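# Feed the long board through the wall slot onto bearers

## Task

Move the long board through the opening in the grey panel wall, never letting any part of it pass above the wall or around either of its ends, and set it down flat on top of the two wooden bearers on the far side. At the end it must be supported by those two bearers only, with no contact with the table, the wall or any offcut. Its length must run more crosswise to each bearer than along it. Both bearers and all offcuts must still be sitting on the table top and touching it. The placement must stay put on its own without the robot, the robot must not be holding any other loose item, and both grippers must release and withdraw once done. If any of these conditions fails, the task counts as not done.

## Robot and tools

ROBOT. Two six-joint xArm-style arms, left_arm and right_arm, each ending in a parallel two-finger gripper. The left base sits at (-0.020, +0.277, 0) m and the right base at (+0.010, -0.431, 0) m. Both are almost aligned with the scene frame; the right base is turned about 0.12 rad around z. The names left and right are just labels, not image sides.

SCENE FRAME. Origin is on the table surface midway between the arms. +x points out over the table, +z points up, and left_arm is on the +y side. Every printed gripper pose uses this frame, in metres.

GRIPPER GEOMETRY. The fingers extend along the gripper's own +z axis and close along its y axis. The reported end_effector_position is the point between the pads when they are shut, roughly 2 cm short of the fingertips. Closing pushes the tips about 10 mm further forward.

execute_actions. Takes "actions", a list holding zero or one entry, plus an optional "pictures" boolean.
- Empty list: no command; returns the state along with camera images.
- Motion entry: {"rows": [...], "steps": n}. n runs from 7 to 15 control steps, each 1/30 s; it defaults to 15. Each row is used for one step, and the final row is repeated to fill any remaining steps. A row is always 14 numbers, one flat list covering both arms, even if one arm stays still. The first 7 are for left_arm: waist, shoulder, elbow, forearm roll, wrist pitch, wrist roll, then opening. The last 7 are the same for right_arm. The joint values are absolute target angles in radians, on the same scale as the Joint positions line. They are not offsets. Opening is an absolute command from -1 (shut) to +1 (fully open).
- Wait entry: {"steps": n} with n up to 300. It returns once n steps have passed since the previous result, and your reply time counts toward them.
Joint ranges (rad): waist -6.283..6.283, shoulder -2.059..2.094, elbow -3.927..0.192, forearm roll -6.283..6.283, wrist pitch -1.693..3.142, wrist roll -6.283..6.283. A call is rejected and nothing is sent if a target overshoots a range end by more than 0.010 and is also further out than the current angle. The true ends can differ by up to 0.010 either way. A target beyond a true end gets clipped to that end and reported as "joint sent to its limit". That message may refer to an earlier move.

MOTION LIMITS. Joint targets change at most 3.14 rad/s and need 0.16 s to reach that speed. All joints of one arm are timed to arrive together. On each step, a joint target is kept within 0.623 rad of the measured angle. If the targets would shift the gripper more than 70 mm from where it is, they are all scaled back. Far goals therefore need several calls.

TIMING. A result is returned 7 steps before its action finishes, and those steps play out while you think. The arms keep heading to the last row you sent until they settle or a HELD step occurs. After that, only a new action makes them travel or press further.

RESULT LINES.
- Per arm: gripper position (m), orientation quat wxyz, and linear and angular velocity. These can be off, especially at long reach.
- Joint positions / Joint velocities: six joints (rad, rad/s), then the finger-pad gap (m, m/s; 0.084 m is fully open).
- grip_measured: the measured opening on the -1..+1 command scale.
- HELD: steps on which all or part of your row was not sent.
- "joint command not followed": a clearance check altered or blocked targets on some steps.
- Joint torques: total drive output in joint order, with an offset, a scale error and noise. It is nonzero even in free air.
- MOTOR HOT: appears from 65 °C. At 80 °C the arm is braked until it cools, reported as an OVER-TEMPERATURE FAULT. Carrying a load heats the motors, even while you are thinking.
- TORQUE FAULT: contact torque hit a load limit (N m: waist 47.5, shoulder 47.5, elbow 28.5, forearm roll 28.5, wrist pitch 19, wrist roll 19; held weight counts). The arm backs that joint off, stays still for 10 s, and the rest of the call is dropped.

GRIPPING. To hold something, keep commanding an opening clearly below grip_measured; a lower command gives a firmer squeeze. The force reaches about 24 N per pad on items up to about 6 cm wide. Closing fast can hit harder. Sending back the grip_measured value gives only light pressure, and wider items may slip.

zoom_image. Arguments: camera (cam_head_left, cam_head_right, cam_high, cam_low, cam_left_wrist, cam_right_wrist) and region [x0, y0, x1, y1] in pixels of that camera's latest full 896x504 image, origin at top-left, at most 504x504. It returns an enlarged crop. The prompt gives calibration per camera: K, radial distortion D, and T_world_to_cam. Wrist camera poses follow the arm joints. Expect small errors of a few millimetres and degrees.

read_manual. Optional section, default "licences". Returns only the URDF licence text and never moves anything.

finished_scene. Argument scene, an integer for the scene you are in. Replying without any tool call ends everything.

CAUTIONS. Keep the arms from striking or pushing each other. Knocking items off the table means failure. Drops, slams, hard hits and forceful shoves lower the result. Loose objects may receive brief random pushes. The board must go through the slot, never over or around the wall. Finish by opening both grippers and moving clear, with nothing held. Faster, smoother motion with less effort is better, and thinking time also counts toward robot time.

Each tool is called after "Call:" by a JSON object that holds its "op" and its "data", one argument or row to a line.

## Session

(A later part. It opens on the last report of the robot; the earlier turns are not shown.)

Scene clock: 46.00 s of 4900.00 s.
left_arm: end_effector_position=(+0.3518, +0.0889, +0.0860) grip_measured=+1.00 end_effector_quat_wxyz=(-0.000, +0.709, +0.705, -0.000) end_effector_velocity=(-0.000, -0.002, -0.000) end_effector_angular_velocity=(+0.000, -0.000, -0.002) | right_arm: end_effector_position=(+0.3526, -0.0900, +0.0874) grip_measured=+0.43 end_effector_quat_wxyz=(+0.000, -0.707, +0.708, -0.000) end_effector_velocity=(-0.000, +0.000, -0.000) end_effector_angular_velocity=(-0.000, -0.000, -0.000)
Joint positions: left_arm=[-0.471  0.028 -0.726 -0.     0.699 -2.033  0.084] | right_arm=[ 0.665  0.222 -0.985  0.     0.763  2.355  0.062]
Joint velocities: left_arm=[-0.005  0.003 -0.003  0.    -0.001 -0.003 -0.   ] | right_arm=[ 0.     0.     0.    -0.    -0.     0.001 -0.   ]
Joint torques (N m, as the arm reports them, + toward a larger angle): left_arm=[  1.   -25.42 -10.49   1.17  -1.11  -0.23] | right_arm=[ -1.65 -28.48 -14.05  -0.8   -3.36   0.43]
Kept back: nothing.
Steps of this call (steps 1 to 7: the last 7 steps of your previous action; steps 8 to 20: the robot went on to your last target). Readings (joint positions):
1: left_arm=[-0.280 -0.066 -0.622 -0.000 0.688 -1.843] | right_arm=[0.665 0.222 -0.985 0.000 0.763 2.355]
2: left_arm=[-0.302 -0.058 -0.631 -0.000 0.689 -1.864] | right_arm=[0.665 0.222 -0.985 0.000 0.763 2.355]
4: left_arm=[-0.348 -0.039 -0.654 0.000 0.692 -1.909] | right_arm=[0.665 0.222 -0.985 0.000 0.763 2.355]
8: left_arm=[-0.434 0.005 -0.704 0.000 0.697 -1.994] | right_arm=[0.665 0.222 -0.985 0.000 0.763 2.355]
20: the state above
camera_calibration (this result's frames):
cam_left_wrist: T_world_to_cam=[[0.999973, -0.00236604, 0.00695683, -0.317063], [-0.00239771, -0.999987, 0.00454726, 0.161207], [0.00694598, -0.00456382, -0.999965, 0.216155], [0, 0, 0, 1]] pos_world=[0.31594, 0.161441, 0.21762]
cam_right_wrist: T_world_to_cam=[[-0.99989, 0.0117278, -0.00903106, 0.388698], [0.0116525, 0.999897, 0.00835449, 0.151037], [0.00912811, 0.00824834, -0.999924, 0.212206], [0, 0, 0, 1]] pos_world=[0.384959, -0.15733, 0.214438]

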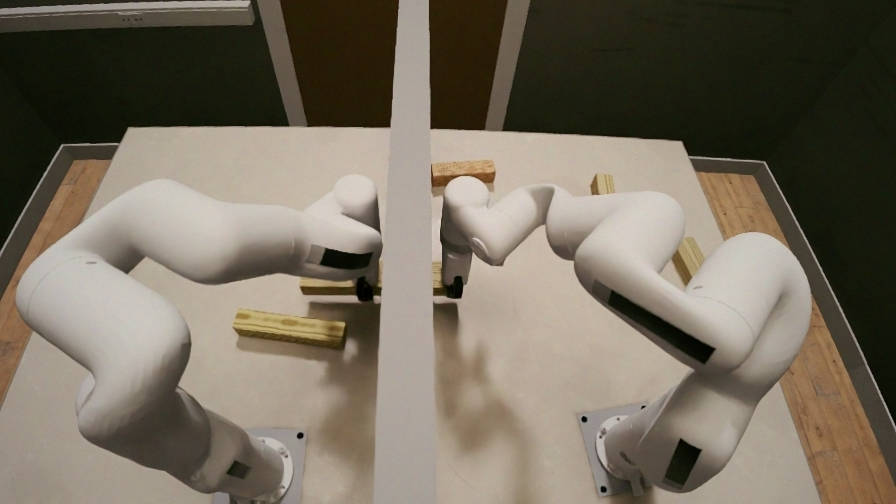

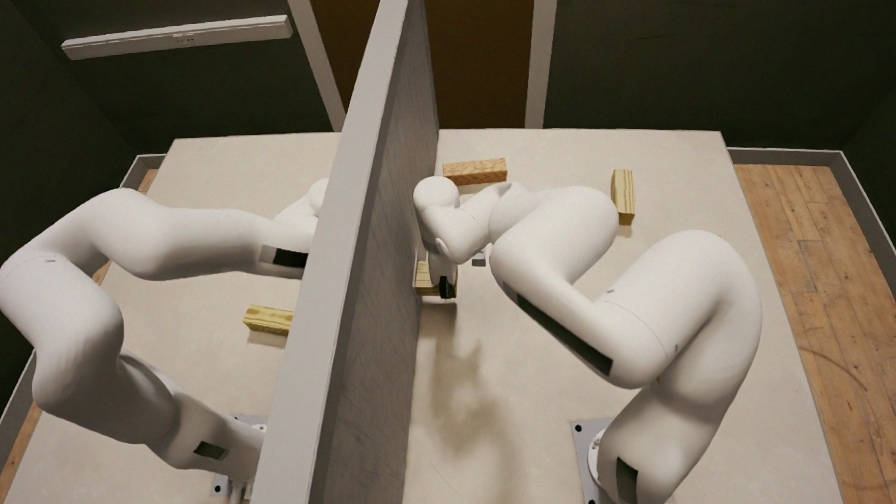

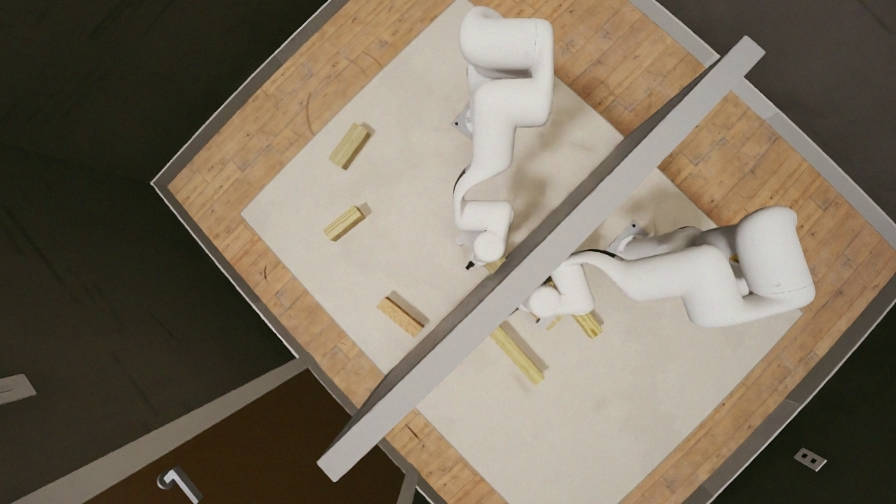

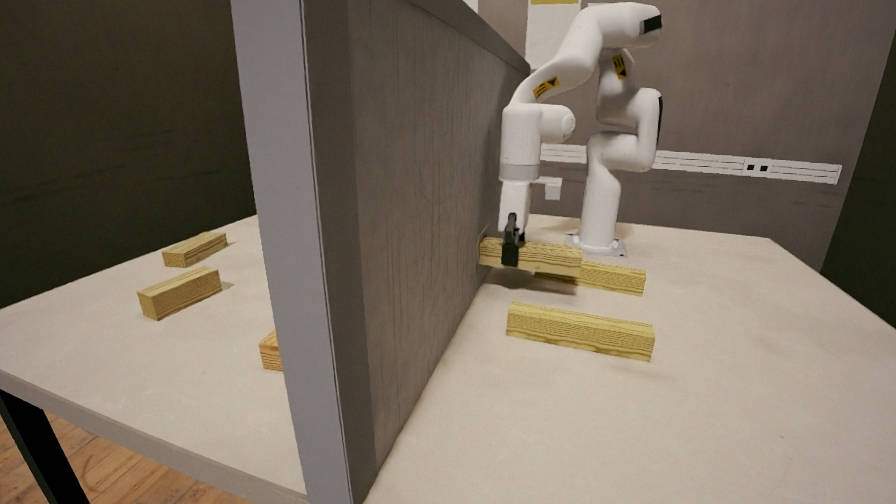

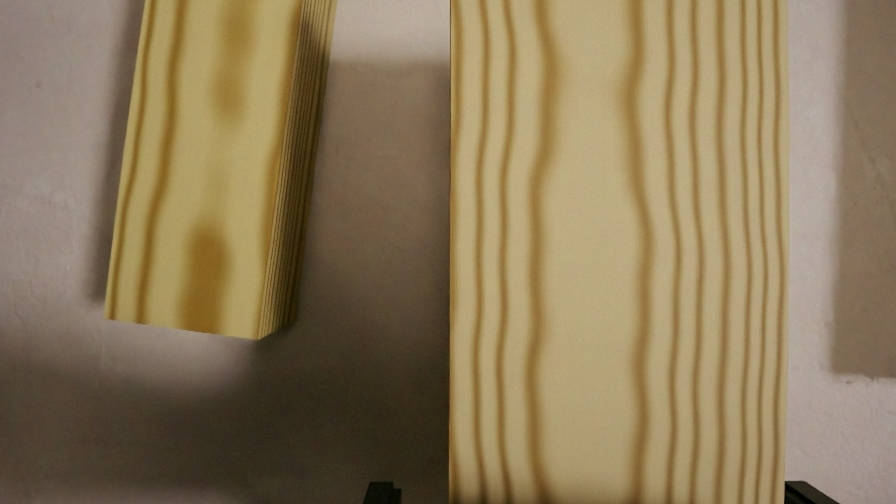

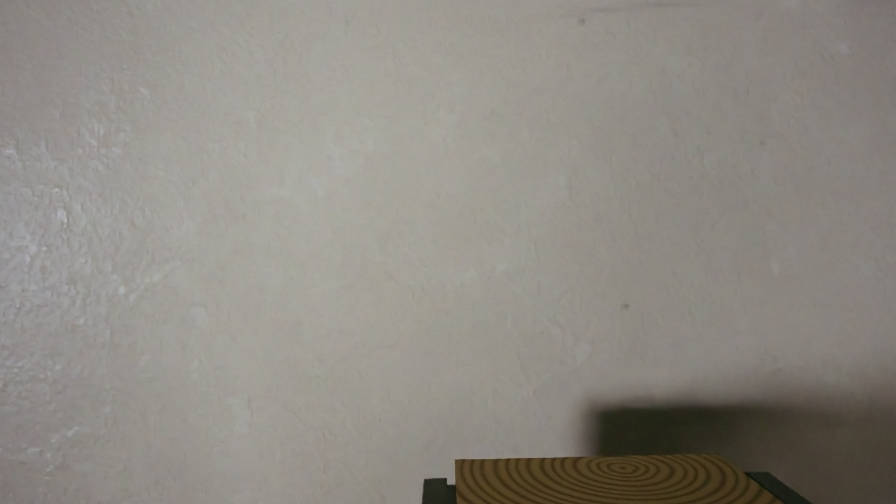

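Call:
{"op": "execute_actions", "data": {
  "actions": [
    {"rows":[[-0.472,0.0281,-0.7266,0,0.6985,-2.0338,0.85,0.6645,0.222,-0.9852,0,0.7632,2.3553,-1],[-0.472,0.0281,-0.7266,0,0.6985,-2.0338,0.75,0.6645,0.222,-0.9852,0,0.7632,2.3553,-1],[-0.472,0.0281,-0.7266,0,0.6985,-2.0338,0.65,0.6645,0.222,-0.9852,0,0.7632,2.3553,-1],[-0.472,0.0281,-0.7266,0,0.6985,-2.0338,0.6,0.6645,0.222,-0.9852,0,0.7632,2.3553,-1],[-0.472,0.0281,-0.7266,0,0.6985,-2.0338,0.55,0.6645,0.222,-0.9852,0,0.7632,2.3553,-1],[-0.472,0.0281,-0.7266,0,0.6985,-2.0338,0.5,0.6645,0.222,-0.9852,0,0.7632,2.3553,-1],[-0.472,0.0281,-0.7266,0,0.6985,-2.0338,0.45,0.6645,0.222,-0.9852,0,0.7632,2.3553,-1],[-0.472,0.0281,-0.7266,0,0.6985,-2.0338,0.4,0.6645,0.222,-0.9852,0,0.7632,2.3553,-1],[-0.472,0.0281,-0.7266,0,0.6985,-2.0338,0.3,0.6645,0.222,-0.9852,0,0.7632,2.3553,-1],[-0.472,0.0281,-0.7266,0,0.6985,-2.0338,0,0.6645,0.222,-0.9852,0,0.7632,2.3553,-1],[-0.472,0.0281,-0.7266,0,0.6985,-2.0338,-0.5,0.6645,0.222,-0.9852,0,0.7632,2.3553,-1],[-0.472,0.0281,-0.7266,0,0.6985,-2.0338,-1,0.6645,0.222,-0.9852,0,0.7632,2.3553,-1]],"steps":15}
  ]
}}

Call:
{"op": "execute_actions", "data": {
  "actions": [
    {"rows":[[-0.472,0.0281,-0.7266,0,0.6985,-2.0338,-1,0.6645,0.222,-0.9852,0,0.7632,2.3553,-1],[-0.472,0.0281,-0.7266,0,0.6985,-2.0338,-1,0.6645,0.222,-0.9852,0,0.7632,2.3553,-0.3],[-0.472,0.0281,-0.7266,0,0.6985,-2.0338,-1,0.6645,0.222,-0.9852,0,0.7632,2.3553,0.2],[-0.472,0.0281,-0.7266,0,0.6985,-2.0338,-1,0.6645,0.222,-0.9852,0,0.7632,2.3553,0.4],[-0.472,0.0281,-0.7266,0,0.6985,-2.0338,-1,0.6645,0.222,-0.9852,0,0.7632,2.3553,0.45],[-0.472,0.0281,-0.7266,0,0.6985,-2.0338,-1,0.6645,0.222,-0.9852,0,0.7632,2.3553,0.5],[-0.472,0.0281,-0.7266,0,0.6985,-2.0338,-1,0.6645,0.222,-0.9852,0,0.7632,2.3553,0.7],[-0.472,0.0281,-0.7266,0,0.6985,-2.0338,-1,0.6645,0.222,-0.9852,0,0.7632,2.3553,1],[-0.472,0.0281,-0.7266,0,0.6985,-2.0338,-1,0.6645,0.222,-0.9852,0,0.7632,2.3553,1],[-0.472,0.026,-0.7275,0,0.7015,-2.0338,-1,0.6645,0.222,-0.9852,0,0.7632,2.3553,1],[-0.472,0.024,-0.7285,0,0.7045,-2.0338,-1,0.6645,0.222,-0.9852,0,0.7632,2.3553,1],[-0.472,0.022,-0.7294,0,0.7074,-2.0338,-1,0.6645,0.222,-0.9852,0,0.7632,2.3553,1],[-0.472,0.0195,-0.7304,0,0.7109,-2.0338,-1,0.6645,0.222,-0.9852,0,0.7632,2.3553,1]],"steps":15}
  ]
}}

Call:
{"op": "execute_actions", "data": {
  "actions": [
    {"rows":[[-0.472,0.0195,-0.7304,0,0.7109,-2.0338,-1,0.6645,0.222,-0.9852,0,0.7632,2.3553,1],[-0.466,0.0163,-0.7266,0,0.7103,-2.0279,-1,0.6645,0.222,-0.9852,0,0.7632,2.3553,1],[-0.4603,0.0131,-0.7228,0,0.7097,-2.0221,-1,0.6645,0.222,-0.9852,0,0.7632,2.3553,1],[-0.4486,0.0067,-0.7152,0,0.7085,-2.0104,-1,0.6645,0.222,-0.9852,0,0.7632,2.3553,1],[-0.4369,0.0002,-0.7076,0,0.7074,-1.9987,-1,0.6645,0.222,-0.9852,0,0.7632,2.3553,1],[-0.4252,-0.0062,-0.7,0,0.7062,-1.987,-1,0.6645,0.222,-0.9852,0,0.7632,2.3553,1],[-0.4135,-0.0126,-0.6925,0,0.7051,-1.9753,-1,0.6645,0.222,-0.9852,0,0.7632,2.3553,1],[-0.4017,-0.019,-0.6849,0,0.7039,-1.9635,-1,0.6645,0.222,-0.9852,0,0.7632,2.3553,1],[-0.39,-0.0254,-0.6773,0,0.7027,-1.9518,-1,0.6645,0.222,-0.9852,0,0.7632,2.3553,1],[-0.3783,-0.0319,-0.6697,0,0.7016,-1.9401,-1,0.6645,0.222,-0.9852,0,0.7632,2.3553,1],[-0.3666,-0.0383,-0.6621,0,0.7004,-1.9284,-1,0.6645,0.222,-0.9852,0,0.7632,2.3553,1],[-0.3549,-0.0447,-0.6545,0,0.6992,-1.9167,-1,0.6645,0.222,-0.9852,0,0.7632,2.3553,1],[-0.3413,-0.0496,-0.6489,0,0.6985,-1.9031,-1,0.6645,0.222,-0.9852,0,0.7632,2.3553,1],[-0.3277,-0.0546,-0.6434,0,0.698,-1.8895,-1,0.6645,0.222,-0.9852,0,0.7632,2.3553,1],[-0.3141,-0.0595,-0.6378,0,0.6973,-1.8759,-1,0.6645,0.222,-0.9852,0,0.7632,2.3553,1]],"steps":15}
  ]
}}

Call:
{"op": "execute_actions", "data": {
  "actions": [
    {"rows":[[-0.3005,-0.0645,-0.6323,0,0.6968,-1.8623,-1,0.65,0.2,-0.97,0,0.77,2.34,1],[-0.2869,-0.0694,-0.6267,0,0.6961,-1.8487,-1,0.63,0.17,-0.95,0,0.78,2.32,1],[-0.2733,-0.0743,-0.6211,0,0.6954,-1.8351,-1,0.61,0.14,-0.93,0,0.79,2.3,1],[-0.2597,-0.0793,-0.6156,0,0.6949,-1.8215,-1,0.59,0.11,-0.91,0,0.8,2.28,1],[-0.2461,-0.0842,-0.61,0,0.6942,-1.8079,-1,0.57,0.08,-0.89,0,0.81,2.26,1],[-0.2325,-0.0892,-0.6045,0,0.6937,-1.7943,-1,0.55,0.05,-0.87,0,0.82,2.24,1],[-0.2189,-0.0941,-0.5989,0,0.693,-1.7807,-1,0.53,0.02,-0.85,0,0.83,2.22,1],[-0.2037,-0.0974,-0.5954,0,0.6928,-1.7655,-1,0.51,-0.01,-0.83,0,0.84,2.2,1],[-0.1885,-0.1007,-0.5919,0,0.6926,-1.7503,-1,0.49,-0.04,-0.81,0,0.85,2.18,1],[-0.1733,-0.104,-0.5885,0,0.6925,-1.7351,-1,0.47,-0.07,-0.79,0,0.86,2.16,1],[-0.1581,-0.1074,-0.585,0,0.6924,-1.7199,-1,0.45,-0.1,-0.77,0,0.87,2.14,1],[-0.1429,-0.1107,-0.5815,0,0.6922,-1.7047,-1,0.45,-0.1,-0.77,0,0.87,2.14,1],[-0.1277,-0.114,-0.578,0,0.692,-1.6895,-1,0.45,-0.1,-0.77,0,0.87,2.14,1],[-0.1121,-0.1156,-0.5763,0,0.6919,-1.6739,-1,0.45,-0.1,-0.77,0,0.87,2.14,1],[-0.0965,-0.1171,-0.5747,0,0.6918,-1.6583,-1,0.45,-0.1,-0.77,0,0.87,2.14,1]],"steps":15}
  ]
}}

Call:
{"op": "execute_actions", "data": {
  "actions": [
    {"rows":[[-0.081,-0.1187,-0.573,0,0.6917,-1.6428,-1,0.45,-0.1,-0.77,0,0.87,2.14,1],[-0.0654,-0.1202,-0.5714,0,0.6916,-1.6272,-1,0.45,-0.1,-0.77,0,0.87,2.14,1],[-0.05,-0.1218,-0.5697,0,0.6915,-1.6118,-1,0.45,-0.1,-0.77,0,0.87,2.14,1],[-0.04,-0.1227,-0.5687,0,0.6914,-1.6018,-1,0.45,-0.1,-0.77,0,0.87,2.14,1],[-0.0342,-0.1233,-0.5681,0,0.6914,-1.596,-1,0.45,-0.1,-0.77,0,0.87,2.14,1]],"steps":7}
  ]
}}

Call:
{"op": "execute_actions", "data": {
  "actions": [
    {"steps":18}
  ],
  "pictures": true
}}

Scene clock: 50.33 s of 4900.00 s.
left_arm: end_effector_position=(+0.3517, +0.0884, +0.0859) grip_measured=+0.50 end_effector_quat_wxyz=(-0.000, +0.710, +0.705, -0.000) end_effector_velocity=(+0.000, -0.000, +0.000) end_effector_angular_velocity=(-0.000, -0.001, +0.000) | right_arm: end_effector_position=(+0.3526, -0.0901, +0.0873) grip_measured=+0.43 end_effector_quat_wxyz=(+0.000, -0.707, +0.708, -0.000) end_effector_velocity=(+0.000, +0.000, +0.000) end_effector_angular_velocity=(+0.000, -0.000, +0.001)
Joint positions: left_arm=[-0.472  0.028 -0.727 -0.     0.699 -2.034  0.065] | right_arm=[ 0.664  0.222 -0.985  0.     0.763  2.355  0.062]
Joint velocities: left_arm=[-0.    -0.    -0.001  0.     0.    -0.001 -0.064] | right_arm=[ 0.    -0.    -0.001 -0.     0.    -0.    -0.   ]
Joint torques (N m, as the arm reports them, + toward a larger angle): left_arm=[  1.03 -25.33 -10.6    1.08  -1.07  -0.3 ] | right_arm=[ -1.77 -28.26 -13.74  -0.84  -3.25   0.44]
Steps of this call (steps 1 to 15: the robot went on to your last target; steps 16 to 90: nothing new was sent; then 1.07 s passed at rest; steps 91 to 98: the first 8 steps of this action). Readings (joint positions):
91: left_arm=[-0.472 0.028 -0.727 -0.000 0.698 -2.034] | right_arm=[0.664 0.222 -0.985 0.000 0.763 2.355]
92: left_arm=[-0.472 0.028 -0.727 0.000 0.698 -2.034] | right_arm=[0.664 0.222 -0.985 0.000 0.763 2.355]
94: left_arm=[-0.472 0.028 -0.727 0.000 0.698 -2.034] | right_arm=[0.664 0.222 -0.985 0.000 0.763 2.355]
98: the state above

Scene clock: 50.83 s of 4900.00 s.
left_arm: end_effector_position=(+0.3517, +0.0885, +0.0859) grip_measured=+0.43 end_effector_quat_wxyz=(-0.000, +0.710, +0.705, -0.000) end_effector_velocity=(-0.005, +0.002, -0.007) end_effector_angular_velocity=(+0.007, +0.015, -0.004) | right_arm: end_effector_position=(+0.3526, -0.0901, +0.0872) grip_measured=+0.54 end_effector_quat_wxyz=(-0.000, -0.707, +0.708, -0.000) end_effector_velocity=(-0.002, -0.005, -0.010) end_effector_angular_velocity=(-0.015, +0.008, +0.009)
Joint positions: left_arm=[-0.472  0.028 -0.727 -0.     0.698 -2.034  0.062] | right_arm=[ 0.664  0.222 -0.985 -0.     0.763  2.355  0.067]
Joint velocities: left_arm=[-0.002  0.01   0.009 -0.    -0.003  0.003  0.   ] | right_arm=[-0.003  0.013  0.011 -0.007 -0.007 -0.006  0.195]
Joint torques (N m, as the arm reports them, + toward a larger angle): left_arm=[  1.01 -26.18 -10.78   1.11  -0.92  -0.15] | right_arm=[ -1.26 -30.21 -14.11  -0.83  -2.64   0.17]
Steps of this call (steps 1 to 7: the last 7 steps of your previous action; steps 8 to 15: the first 8 steps of this action). Readings (joint positions):
8: left_arm=[-0.472 0.028 -0.727 -0.000 0.699 -2.034] | right_arm=[0.664 0.222 -0.985 0.000 0.763 2.356]
9: left_arm=[-0.472 0.028 -0.727 -0.000 0.699 -2.034] | right_arm=[0.664 0.222 -0.985 0.000 0.763 2.356]
11: left_arm=[-0.472 0.028 -0.727 -0.000 0.699 -2.034] | right_arm=[0.664 0.222 -0.985 0.000 0.763 2.356]
15: the state above

Scene clock: 51.33 s of 4900.00 s.
left_arm: end_effector_position=(+0.3524, +0.1011, +0.0898) grip_measured=+0.43 end_effector_quat_wxyz=(-0.000, +0.710, +0.704, -0.000) end_effector_velocity=(+0.005, +0.128, +0.001) end_effector_angular_velocity=(+0.001, +0.002, +0.011) | right_arm: end_effector_position=(+0.3526, -0.0901, +0.0873) grip_measured=+1.00 end_effector_quat_wxyz=(-0.000, -0.707, +0.708, -0.000) end_effector_velocity=(+0.000, +0.000, +0.001) end_effector_angular_velocity=(+0.001, -0.001, -0.000)
Joint positions: left_arm=[-0.444  0.004 -0.712  0.     0.708 -2.005  0.062] | right_arm=[ 0.664  0.222 -0.985 -0.     0.763  2.355  0.084]
Joint velocities: left_arm=[ 0.285 -0.155  0.182  0.    -0.025  0.274  0.   ] | right_arm=[-0.    -0.001 -0.     0.     0.    -0.     0.   ]
Joint torques (N m, as the arm reports them, + toward a larger angle): left_arm=[  2.85 -27.36 -11.75   1.1   -1.31  -0.11] | right_arm=[ -1.37 -30.41 -14.33  -0.7   -2.68   0.19]
Steps of this call (steps 1 to 7: the last 7 steps of your previous action; steps 8 to 15: the first 8 steps of this action). Readings (joint positions):
8: left_arm=[-0.472 0.023 -0.728 0.000 0.708 -2.034] | right_arm=[0.664 0.222 -0.985 -0.000 0.763 2.355]
9: left_arm=[-0.472 0.022 -0.728 0.000 0.709 -2.034] | right_arm=[0.664 0.222 -0.985 -0.000 0.763 2.355]
11: left_arm=[-0.470 0.019 -0.728 0.000 0.710 -2.031] | right_arm=[0.664 0.222 -0.985 -0.000 0.763 2.355]
15: the state above

Scene clock: 51.83 s of 4900.00 s.
left_arm: end_effector_position=(+0.3529, +0.1786, +0.0899) grip_measured=+0.43 end_effector_quat_wxyz=(+0.000, +0.710, +0.705, +0.000) end_effector_velocity=(-0.005, +0.163, -0.000) end_effector_angular_velocity=(-0.000, -0.000, +0.001) | right_arm: end_effector_position=(+0.3591, -0.1302, +0.1087) grip_measured=+1.00 end_effector_quat_wxyz=(+0.000, -0.707, +0.707, -0.000) end_effector_velocity=(+0.040, -0.289, +0.159) end_effector_angular_velocity=(+0.025, -0.029, -0.017)
Joint positions: left_arm=[-0.261 -0.079 -0.616  0.     0.695 -1.823  0.062] | right_arm=[ 0.593  0.114 -0.913 -0.     0.799  2.283  0.084]
Joint velocities: left_arm=[ 0.406 -0.148  0.166 -0.    -0.018  0.405 -0.   ] | right_arm=[-0.532 -0.8    0.507 -0.     0.255 -0.515  0.   ]
Joint torques (N m, as the arm reports them, + toward a larger angle): left_arm=[  1.3  -23.96 -11.86   1.13  -1.45  -0.37] | right_arm=[ -1.84 -29.64 -13.69  -0.83  -2.95   0.17]
Steps of this call (steps 1 to 7: the last 7 steps of your previous action; steps 8 to 15: the first 8 steps of this action). Readings (joint positions):
8: left_arm=[-0.354 -0.043 -0.657 0.000 0.700 -1.916] | right_arm=[0.664 0.222 -0.985 -0.000 0.763 2.355]
9: left_arm=[-0.341 -0.048 -0.650 0.000 0.699 -1.903] | right_arm=[0.663 0.220 -0.983 0.000 0.764 2.353]
11: left_arm=[-0.315 -0.059 -0.639 0.000 0.698 -1.877] | right_arm=[0.651 0.201 -0.969 0.000 0.771 2.340]
15: the state above

Scene clock: 52.07 s of 4900.00 s.
left_arm: end_effector_position=(+0.3526, +0.2180, +0.0900) grip_measured=+0.43 end_effector_quat_wxyz=(+0.000, +0.710, +0.705, +0.000) end_effector_velocity=(-0.001, +0.173, +0.001) end_effector_angular_velocity=(-0.000, -0.002, +0.002) | right_arm: end_effector_position=(+0.3598, -0.1976, +0.1392) grip_measured=+1.00 end_effector_quat_wxyz=(+0.001, -0.706, +0.708, -0.000) end_effector_velocity=(-0.014, -0.159, +0.066) end_effector_angular_velocity=(+0.007, -0.013, -0.004)
Joint positions: left_arm=[-0.16  -0.106 -0.586  0.     0.692 -1.722  0.062] | right_arm=[ 0.47  -0.07  -0.792 -0.     0.859  2.163  0.084]
Joint velocities: left_arm=[ 0.452 -0.094  0.099 -0.    -0.006  0.451 -0.   ] | right_arm=[-0.297 -0.451  0.291 -0.     0.146 -0.292  0.   ]
Joint torques (N m, as the arm reports them, + toward a larger angle): left_arm=[  1.33 -22.73 -11.72   1.07  -1.47  -0.25] | right_arm=[  2.09 -13.7  -15.09  -0.76  -3.15   0.79]
Kept back: the last 7 steps of this action.
Steps of this call (steps 1 to 7: the last 7 steps of your previous action). Readings (joint positions):
1: left_arm=[-0.247 -0.083 -0.611 0.000 0.694 -1.809] | right_arm=[0.575 0.087 -0.896 -0.000 0.807 2.265]
2: left_arm=[-0.233 -0.088 -0.606 0.000 0.694 -1.795] | right_arm=[0.556 0.059 -0.877 -0.000 0.817 2.247]
4: left_arm=[-0.205 -0.096 -0.597 0.000 0.693 -1.766] | right_arm=[0.517 0.001 -0.839 -0.000 0.836 2.208]
7: the state above

Scene clock: 52.67 s of 4900.00 s.
left_arm: end_effector_position=(+0.3519, +0.2651, +0.0900) grip_measured=+0.43 end_effector_quat_wxyz=(+0.000, +0.710, +0.704, -0.000) end_effector_velocity=(-0.000, +0.002, +0.000) end_effector_angular_velocity=(+0.000, +0.000, +0.000) | right_arm: end_effector_position=(+0.3575, -0.2090, +0.1422) grip_measured=+1.00 end_effector_quat_wxyz=(-0.000, -0.707, +0.707, +0.000) end_effector_velocity=(+0.000, -0.000, +0.001) end_effector_angular_velocity=(+0.001, -0.001, -0.002)
Joint positions: left_arm=[-0.035 -0.123 -0.568 -0.     0.691 -1.596  0.062] | right_arm=[ 0.45  -0.1   -0.77   0.     0.87   2.14   0.084]
Joint velocities: left_arm=[ 0.005 -0.     0.     0.     0.     0.004 -0.   ] | right_arm=[-0.001 -0.002  0.001 -0.     0.     0.    -0.   ]
Joint torques (N m, as the arm reports them, + toward a larger angle): left_arm=[  1.07 -23.14 -11.78   1.19  -1.34  -0.11] | right_arm=[ -1.44 -22.93 -14.98  -0.77  -2.87   0.26]
Kept back: nothing.
Steps of this call (steps 1 to 7: the last 7 steps of your previous action; steps 8 to 18: the robot went on to your last target). Readings (joint positions):
1: left_arm=[-0.145 -0.109 -0.583 0.000 0.692 -1.707] | right_arm=[0.462 -0.082 -0.784 -0.000 0.863 2.155]
2: left_arm=[-0.129 -0.112 -0.580 0.000 0.692 -1.691] | right_arm=[0.458 -0.089 -0.779 -0.000 0.865 2.149]
4: left_arm=[-0.099 -0.116 -0.576 0.000 0.692 -1.661] | right_arm=[0.454 -0.095 -0.774 0.000 0.868 2.144]
8: left_arm=[-0.049 -0.122 -0.570 0.000 0.692 -1.613] | right_arm=[0.451 -0.098 -0.771 0.000 0.870 2.141]
18: the state above
camera_calibration (this result's frames):
cam_left_wrist: T_world_to_cam=[[0.999969, -0.00350514, 0.00700657, -0.316514], [-0.00353725, -0.999983, 0.00457581, 0.337778], [0.00699041, -0.00460045, -0.999965, 0.220985], [0, 0, 0, 1]] pos_world=[0.316154, 0.33768, 0.22165]
cam_right_wrist: T_world_to_cam=[[-0.999903, 0.0107884, -0.00875913, 0.395214], [0.0107171, 0.999909, 0.00813919, 0.269848], [0.00884615, 0.00804453, -0.999929, 0.268036], [0, 0, 0, 1]] pos_world=[0.389913, -0.276244, 0.269282]

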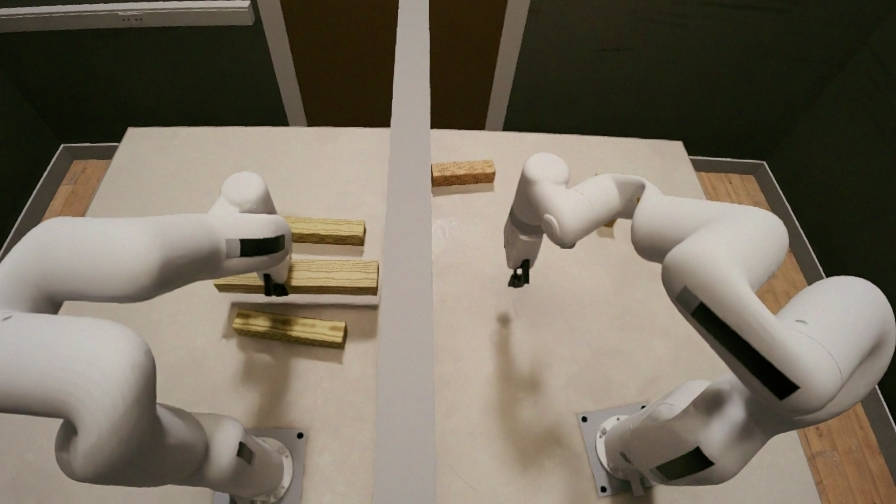

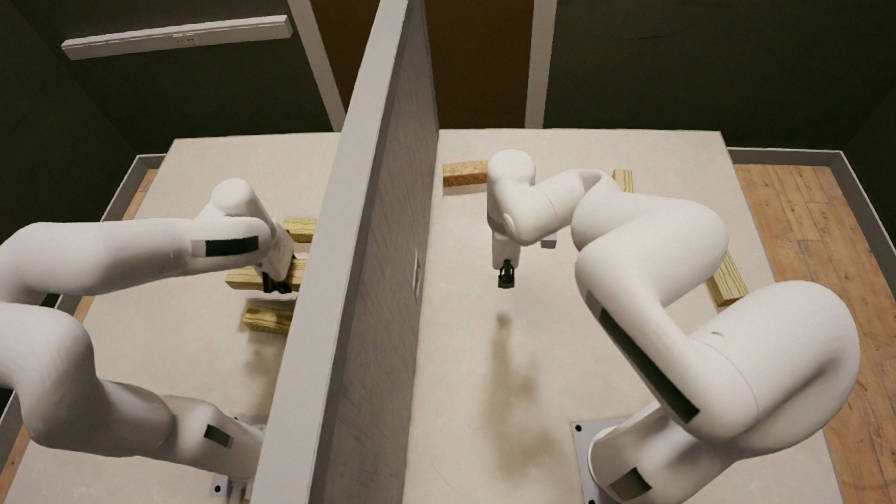

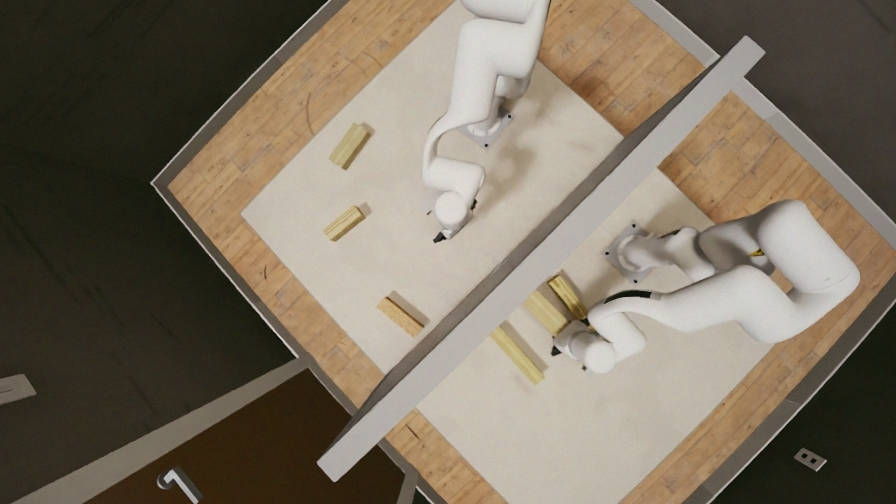

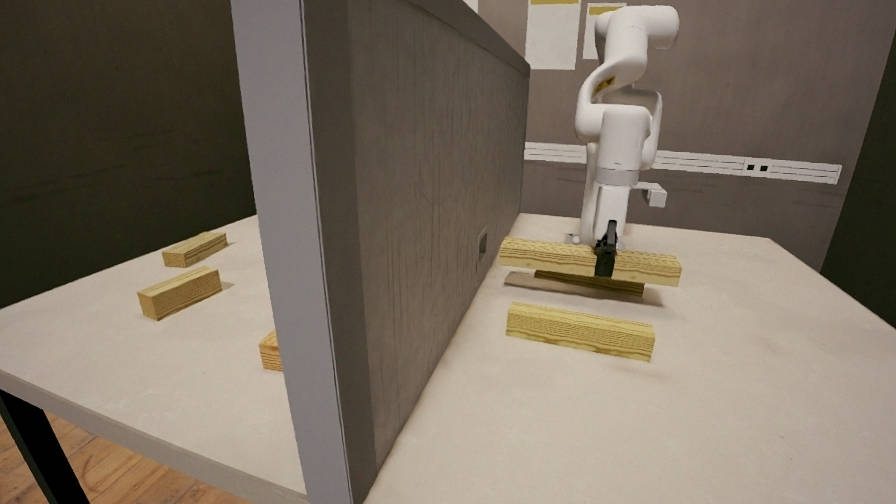

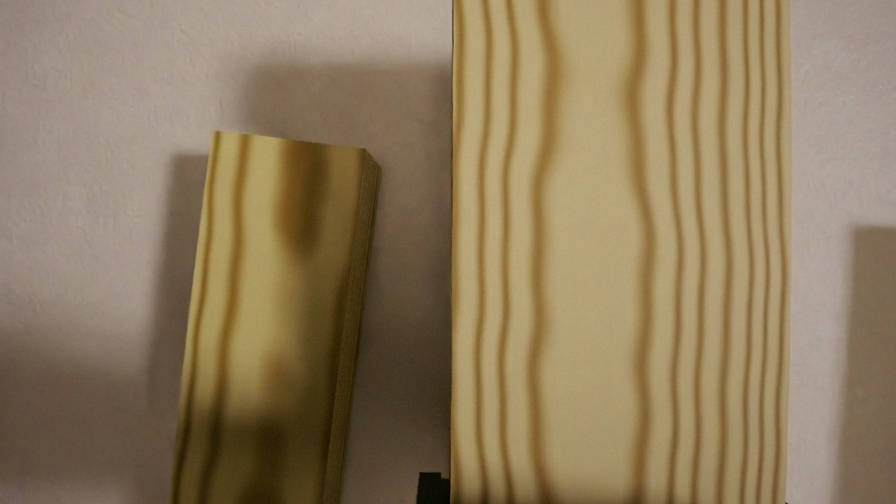

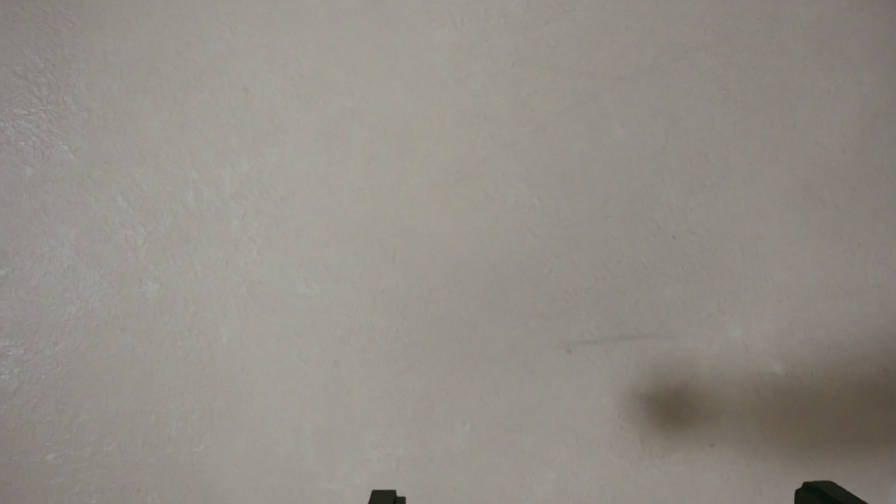

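Call:
{"op": "execute_actions", "data": {
  "actions": [
    {"rows":[[-0.0342,-0.129,-0.5705,0,0.6995,-1.596,-1,0.45,-0.1,-0.77,0,0.87,2.14,1],[-0.0342,-0.135,-0.573,0,0.708,-1.59,-1,0.45,-0.1,-0.77,0,0.87,2.14,1],[-0.0342,-0.141,-0.5755,0,0.7165,-1.575,-1,0.45,-0.1,-0.77,0,0.87,2.14,1],[-0.0342,-0.146,-0.578,0,0.724,-1.55,-1,0.45,-0.1,-0.77,0,0.87,2.14,1],[-0.0342,-0.143,-0.582,0,0.725,-1.515,-1,0.45,-0.1,-0.77,0,0.87,2.14,1],[-0.035,-0.137,-0.588,0,0.725,-1.47,-1,0.45,-0.1,-0.77,0,0.87,2.14,1],[-0.036,-0.128,-0.598,0,0.726,-1.415,-1,0.45,-0.1,-0.77,0,0.87,2.14,1],[-0.037,-0.119,-0.609,0,0.728,-1.355,-1,0.45,-0.1,-0.77,0,0.87,2.14,1],[-0.038,-0.110,-0.619,0,0.729,-1.29,-1,0.45,-0.1,-0.77,0,0.87,2.14,1],[-0.039,-0.101,-0.630,0,0.731,-1.225,-1,0.45,-0.1,-0.77,0,0.87,2.14,1],[-0.040,-0.092,-0.640,0,0.732,-1.16,-1,0.45,-0.1,-0.77,0,0.87,2.14,1],[-0.041,-0.083,-0.651,0,0.734,-1.095,-1,0.45,-0.1,-0.77,0,0.87,2.14,1],[-0.042,-0.074,-0.661,0,0.735,-1.03,-1,0.45,-0.1,-0.77,0,0.87,2.14,1],[-0.044,-0.065,-0.671,0,0.736,-0.965,-1,0.45,-0.1,-0.77,0,0.87,2.14,1],[-0.045,-0.056,-0.682,0,0.738,-0.9,-1,0.45,-0.1,-0.77,0,0.87,2.14,1]],"steps":15}
  ]
}}

Call:
{"op": "execute_actions", "data": {
  "actions": [
    {"rows":[[-0.046,-0.047,-0.692,0,0.739,-0.835,-1,0.45,-0.1,-0.77,0,0.87,2.14,1],[-0.048,-0.038,-0.703,0,0.741,-0.77,-1,0.45,-0.1,-0.77,0,0.87,2.14,1],[-0.049,-0.029,-0.713,0,0.742,-0.705,-1,0.45,-0.1,-0.77,0,0.87,2.14,1],[-0.050,-0.020,-0.723,0,0.743,-0.64,-1,0.45,-0.1,-0.77,0,0.87,2.14,1],[-0.052,-0.011,-0.734,0,0.745,-0.575,-1,0.45,-0.1,-0.77,0,0.87,2.14,1],[-0.053,-0.002,-0.744,0,0.746,-0.51,-1,0.45,-0.1,-0.77,0,0.87,2.14,1],[-0.054,0.007,-0.755,0,0.748,-0.445,-1,0.45,-0.1,-0.77,0,0.87,2.14,1],[-0.056,0.016,-0.765,0,0.749,-0.38,-1,0.45,-0.1,-0.77,0,0.87,2.14,1],[-0.057,0.025,-0.776,0,0.751,-0.315,-1,0.45,-0.1,-0.77,0,0.87,2.14,1],[-0.058,0.034,-0.786,0,0.752,-0.25,-1,0.45,-0.1,-0.77,0,0.87,2.14,1],[-0.060,0.043,-0.796,0,0.753,-0.19,-1,0.45,-0.1,-0.77,0,0.87,2.14,1],[-0.061,0.052,-0.807,0,0.755,-0.14,-1,0.45,-0.1,-0.77,0,0.87,2.14,1],[-0.062,0.060,-0.816,0,0.756,-0.1,-1,0.45,-0.1,-0.77,0,0.87,2.14,1],[-0.063,0.066,-0.823,0,0.757,-0.07,-1,0.45,-0.1,-0.77,0,0.87,2.14,1],[-0.0633,0.0696,-0.8271,0,0.7575,-0.054,-1,0.45,-0.1,-0.77,0,0.87,2.14,1]],"steps":15}
  ]
}}

Call:
{"op": "execute_actions", "data": {
  "actions": [
    {"steps":20}
  ],
  "pictures": true
}}

Scene clock: 54.03 s of 4900.00 s.
left_arm: end_effector_position=(+0.3537, +0.2652, +0.0980) grip_measured=+0.43 end_effector_quat_wxyz=(+0.001, +0.732, +0.682, +0.001) end_effector_velocity=(+0.030, -0.004, +0.031) end_effector_angular_velocity=(+0.001, -0.019, -0.791) | right_arm: end_effector_position=(+0.3575, -0.2091, +0.1423) grip_measured=+1.00 end_effector_quat_wxyz=(-0.000, -0.707, +0.707, -0.000) end_effector_velocity=(+0.000, -0.000, +0.000) end_effector_angular_velocity=(+0.001, -0.001, -0.002)
Joint positions: left_arm=[-0.034 -0.139 -0.58  -0.     0.717 -1.533  0.062] | right_arm=[ 0.45  -0.1   -0.77   0.     0.87   2.14   0.084]
Joint velocities: left_arm=[-0.007  0.013 -0.119 -0.     0.087  0.784  0.   ] | right_arm=[-0.001 -0.001 -0.     0.    -0.     0.001  0.   ]
Joint torques (N m, as the arm reports them, + toward a larger angle): left_arm=[  0.72 -20.21 -11.85   1.04  -1.51   0.1 ] | right_arm=[ -1.18 -22.79 -14.87  -0.77  -2.82   0.27]
Steps of this call (steps 1 to 15: the robot went on to your last target; steps 16 to 33: nothing new was sent; steps 34 to 41: the first 8 steps of this action). Readings (joint positions):
34: left_arm=[-0.034 -0.123 -0.568 -0.000 0.692 -1.596] | right_arm=[0.450 -0.100 -0.770 -0.000 0.870 2.140]
35: left_arm=[-0.034 -0.124 -0.568 0.000 0.693 -1.596] | right_arm=[0.450 -0.100 -0.770 0.000 0.870 2.140]
37: left_arm=[-0.034 -0.129 -0.570 -0.000 0.700 -1.592] | right_arm=[0.450 -0.100 -0.770 0.000 0.870 2.140]
41: the state above

Scene clock: 54.53 s of 4900.00 s.
left_arm: end_effector_position=(+0.3887, +0.2582, +0.1013) grip_measured=+0.43 end_effector_quat_wxyz=(+0.000, +0.944, +0.330, +0.000) end_effector_velocity=(+0.083, -0.020, -0.000) end_effector_angular_velocity=(+0.000, +0.002, -1.960) | right_arm: end_effector_position=(+0.3575, -0.2091, +0.1423) grip_measured=+1.00 end_effector_quat_wxyz=(-0.000, -0.707, +0.707, -0.000) end_effector_velocity=(+0.000, -0.000, +0.000) end_effector_angular_velocity=(+0.000, -0.001, -0.001)
Joint positions: left_arm=[-0.049 -0.031 -0.711 -0.     0.742 -0.72   0.062] | right_arm=[ 0.45  -0.1   -0.77   0.     0.87   2.14   0.084]
Joint velocities: left_arm=[-0.039  0.267 -0.308 -0.     0.043  1.921 -0.   ] | right_arm=[-0.001 -0.    -0.001 -0.    -0.     0.001 -0.   ]
Joint torques (N m, as the arm reports them, + toward a larger angle): left_arm=[  1.02 -25.86 -12.01   1.15  -1.32  -0.14] | right_arm=[ -1.28 -22.79 -14.97  -0.69  -2.81   0.28]
Steps of this call (steps 1 to 7: the last 7 steps of your previous action; steps 8 to 15: the first 8 steps of this action). Readings (joint positions):
8: left_arm=[-0.040 -0.092 -0.640 0.000 0.732 -1.160] | right_arm=[0.450 -0.100 -0.770 -0.000 0.870 2.140]
9: left_arm=[-0.041 -0.083 -0.650 0.000 0.733 -1.099] | right_arm=[0.450 -0.100 -0.770 -0.000 0.870 2.140]
11: left_arm=[-0.044 -0.066 -0.670 -0.000 0.736 -0.975] | right_arm=[0.450 -0.100 -0.770 0.000 0.870 2.140]
15: the state above

Scene clock: 55.20 s of 4900.00 s.
left_arm: end_effector_position=(+0.4197, +0.2504, +0.1000) grip_measured=+0.43 end_effector_quat_wxyz=(+0.000, +1.000, -0.003, -0.000) end_effector_velocity=(+0.001, -0.000, +0.001) end_effector_angular_velocity=(-0.000, -0.002, -0.012) | right_arm: end_effector_position=(+0.3575, -0.2091, +0.1423) grip_measured=+1.00 end_effector_quat_wxyz=(-0.000, -0.707, +0.707, -0.000) end_effector_velocity=(+0.001, +0.000, +0.001) end_effector_angular_velocity=(+0.001, -0.001, +0.001)
Joint positions: left_arm=[-0.063  0.069 -0.827 -0.     0.758 -0.055  0.062] | right_arm=[ 0.45  -0.1   -0.77  -0.     0.87   2.14   0.084]
Joint velocities: left_arm=[-0.     0.001 -0.004 -0.     0.001  0.012  0.   ] | right_arm=[-0.     0.    -0.002 -0.    -0.    -0.001  0.   ]
Joint torques (N m, as the arm reports them, + toward a larger angle): left_arm=[  1.2  -29.37 -12.16   1.12  -1.37  -0.33] | right_arm=[ -1.39 -22.87 -14.91  -0.73  -2.78   0.25]
Kept back: nothing.
Steps of this call (steps 1 to 7: the last 7 steps of your previous action; steps 8 to 20: the robot went on to your last target). Readings (joint positions):
1: left_arm=[-0.050 -0.022 -0.721 -0.000 0.743 -0.656] | right_arm=[0.450 -0.100 -0.770 0.000 0.870 2.140]
2: left_arm=[-0.051 -0.013 -0.731 -0.000 0.744 -0.591] | right_arm=[0.450 -0.100 -0.770 0.000 0.870 2.140]
4: left_arm=[-0.054 0.005 -0.752 -0.000 0.747 -0.462] | right_arm=[0.450 -0.100 -0.770 -0.000 0.870 2.140]
8: left_arm=[-0.059 0.041 -0.794 -0.000 0.753 -0.221] | right_arm=[0.450 -0.100 -0.770 -0.000 0.870 2.140]
20: the state above
camera_calibration (this result's frames):
cam_left_wrist: T_world_to_cam=[[-0.00201434, -0.999973, 0.0070153, 0.285623], [-0.999987, 0.00204746, 0.00471695, 0.490637], [-0.00473119, -0.00700571, -0.999964, 0.235958], [0, 0, 0, 1]] pos_world=[0.492323, 0.286264, 0.231632]
cam_right_wrist: T_world_to_cam=[[-0.9999, 0.0109476, -0.00893226, 0.395321], [0.0108739, 0.999907, 0.00824959, 0.269836], [0.00902174, 0.00815163, -0.999926, 0.26809], [0, 0, 0, 1]] pos_world=[0.389928, -0.276324, 0.269375]

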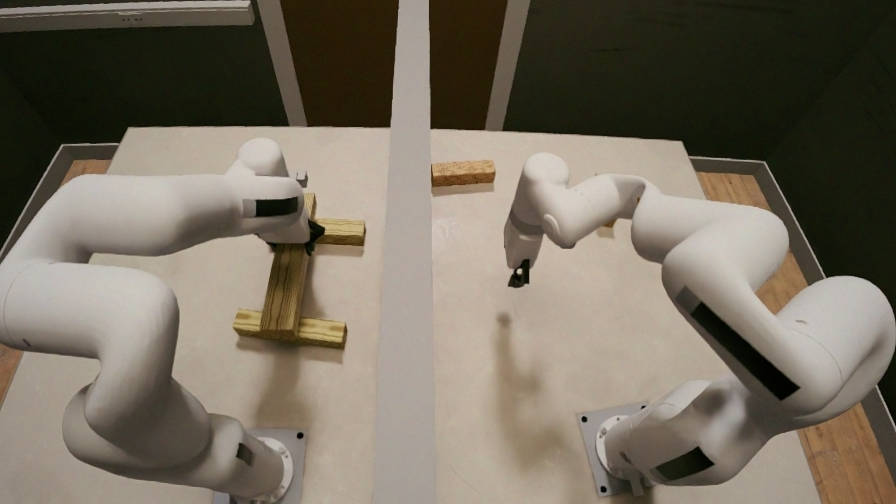

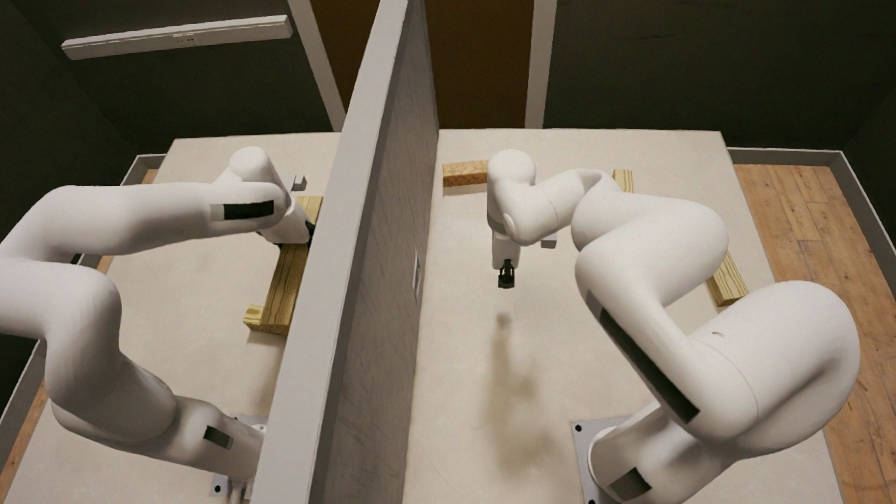

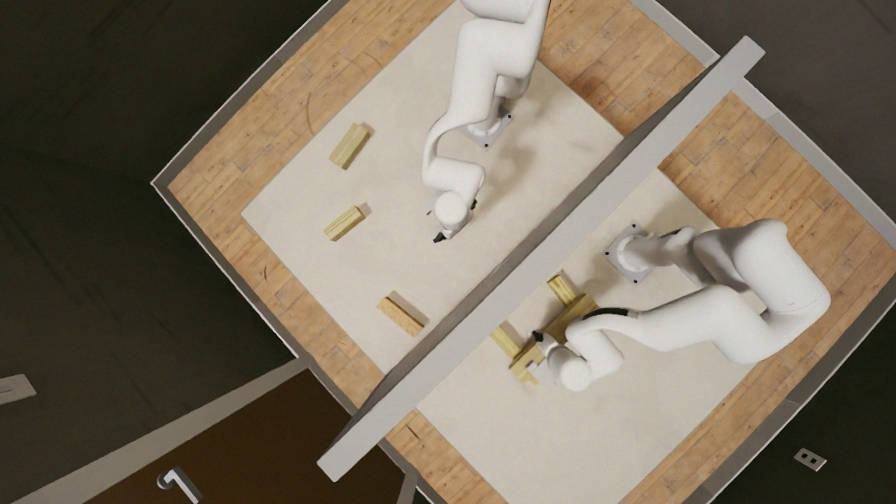

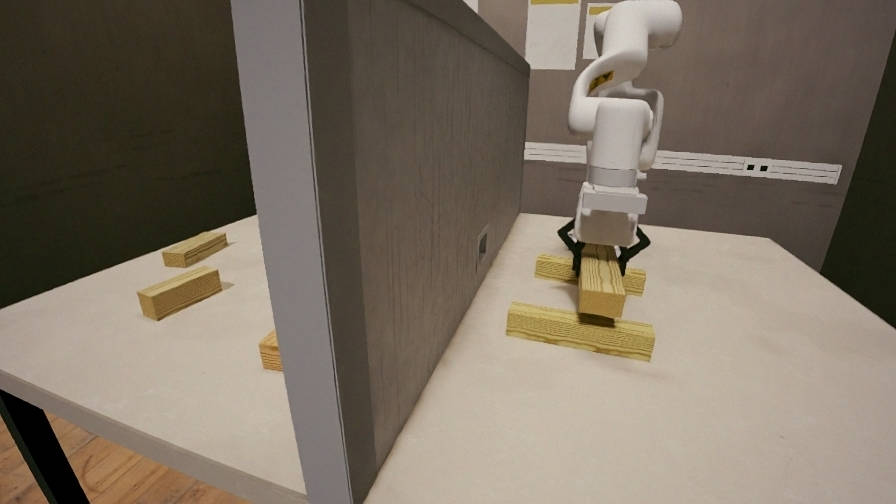

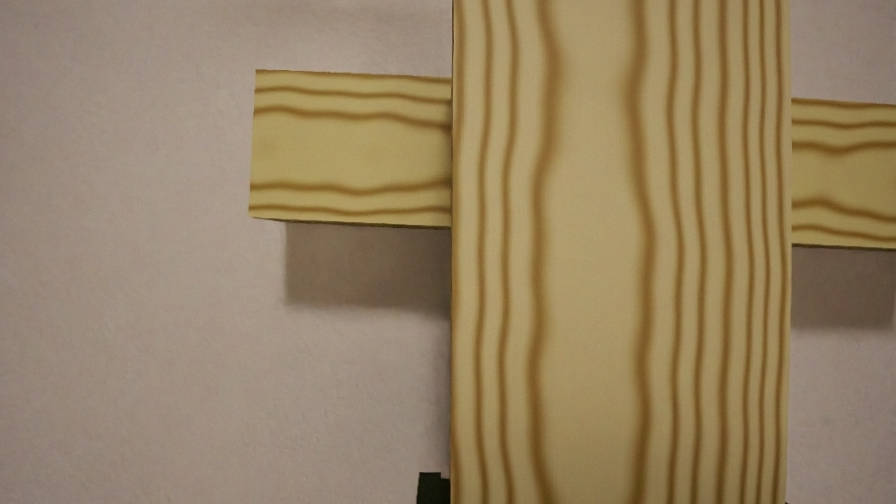

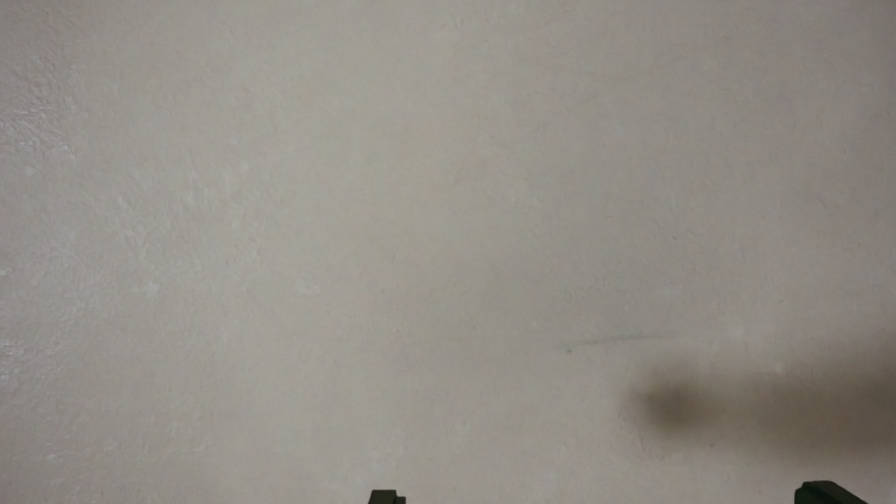

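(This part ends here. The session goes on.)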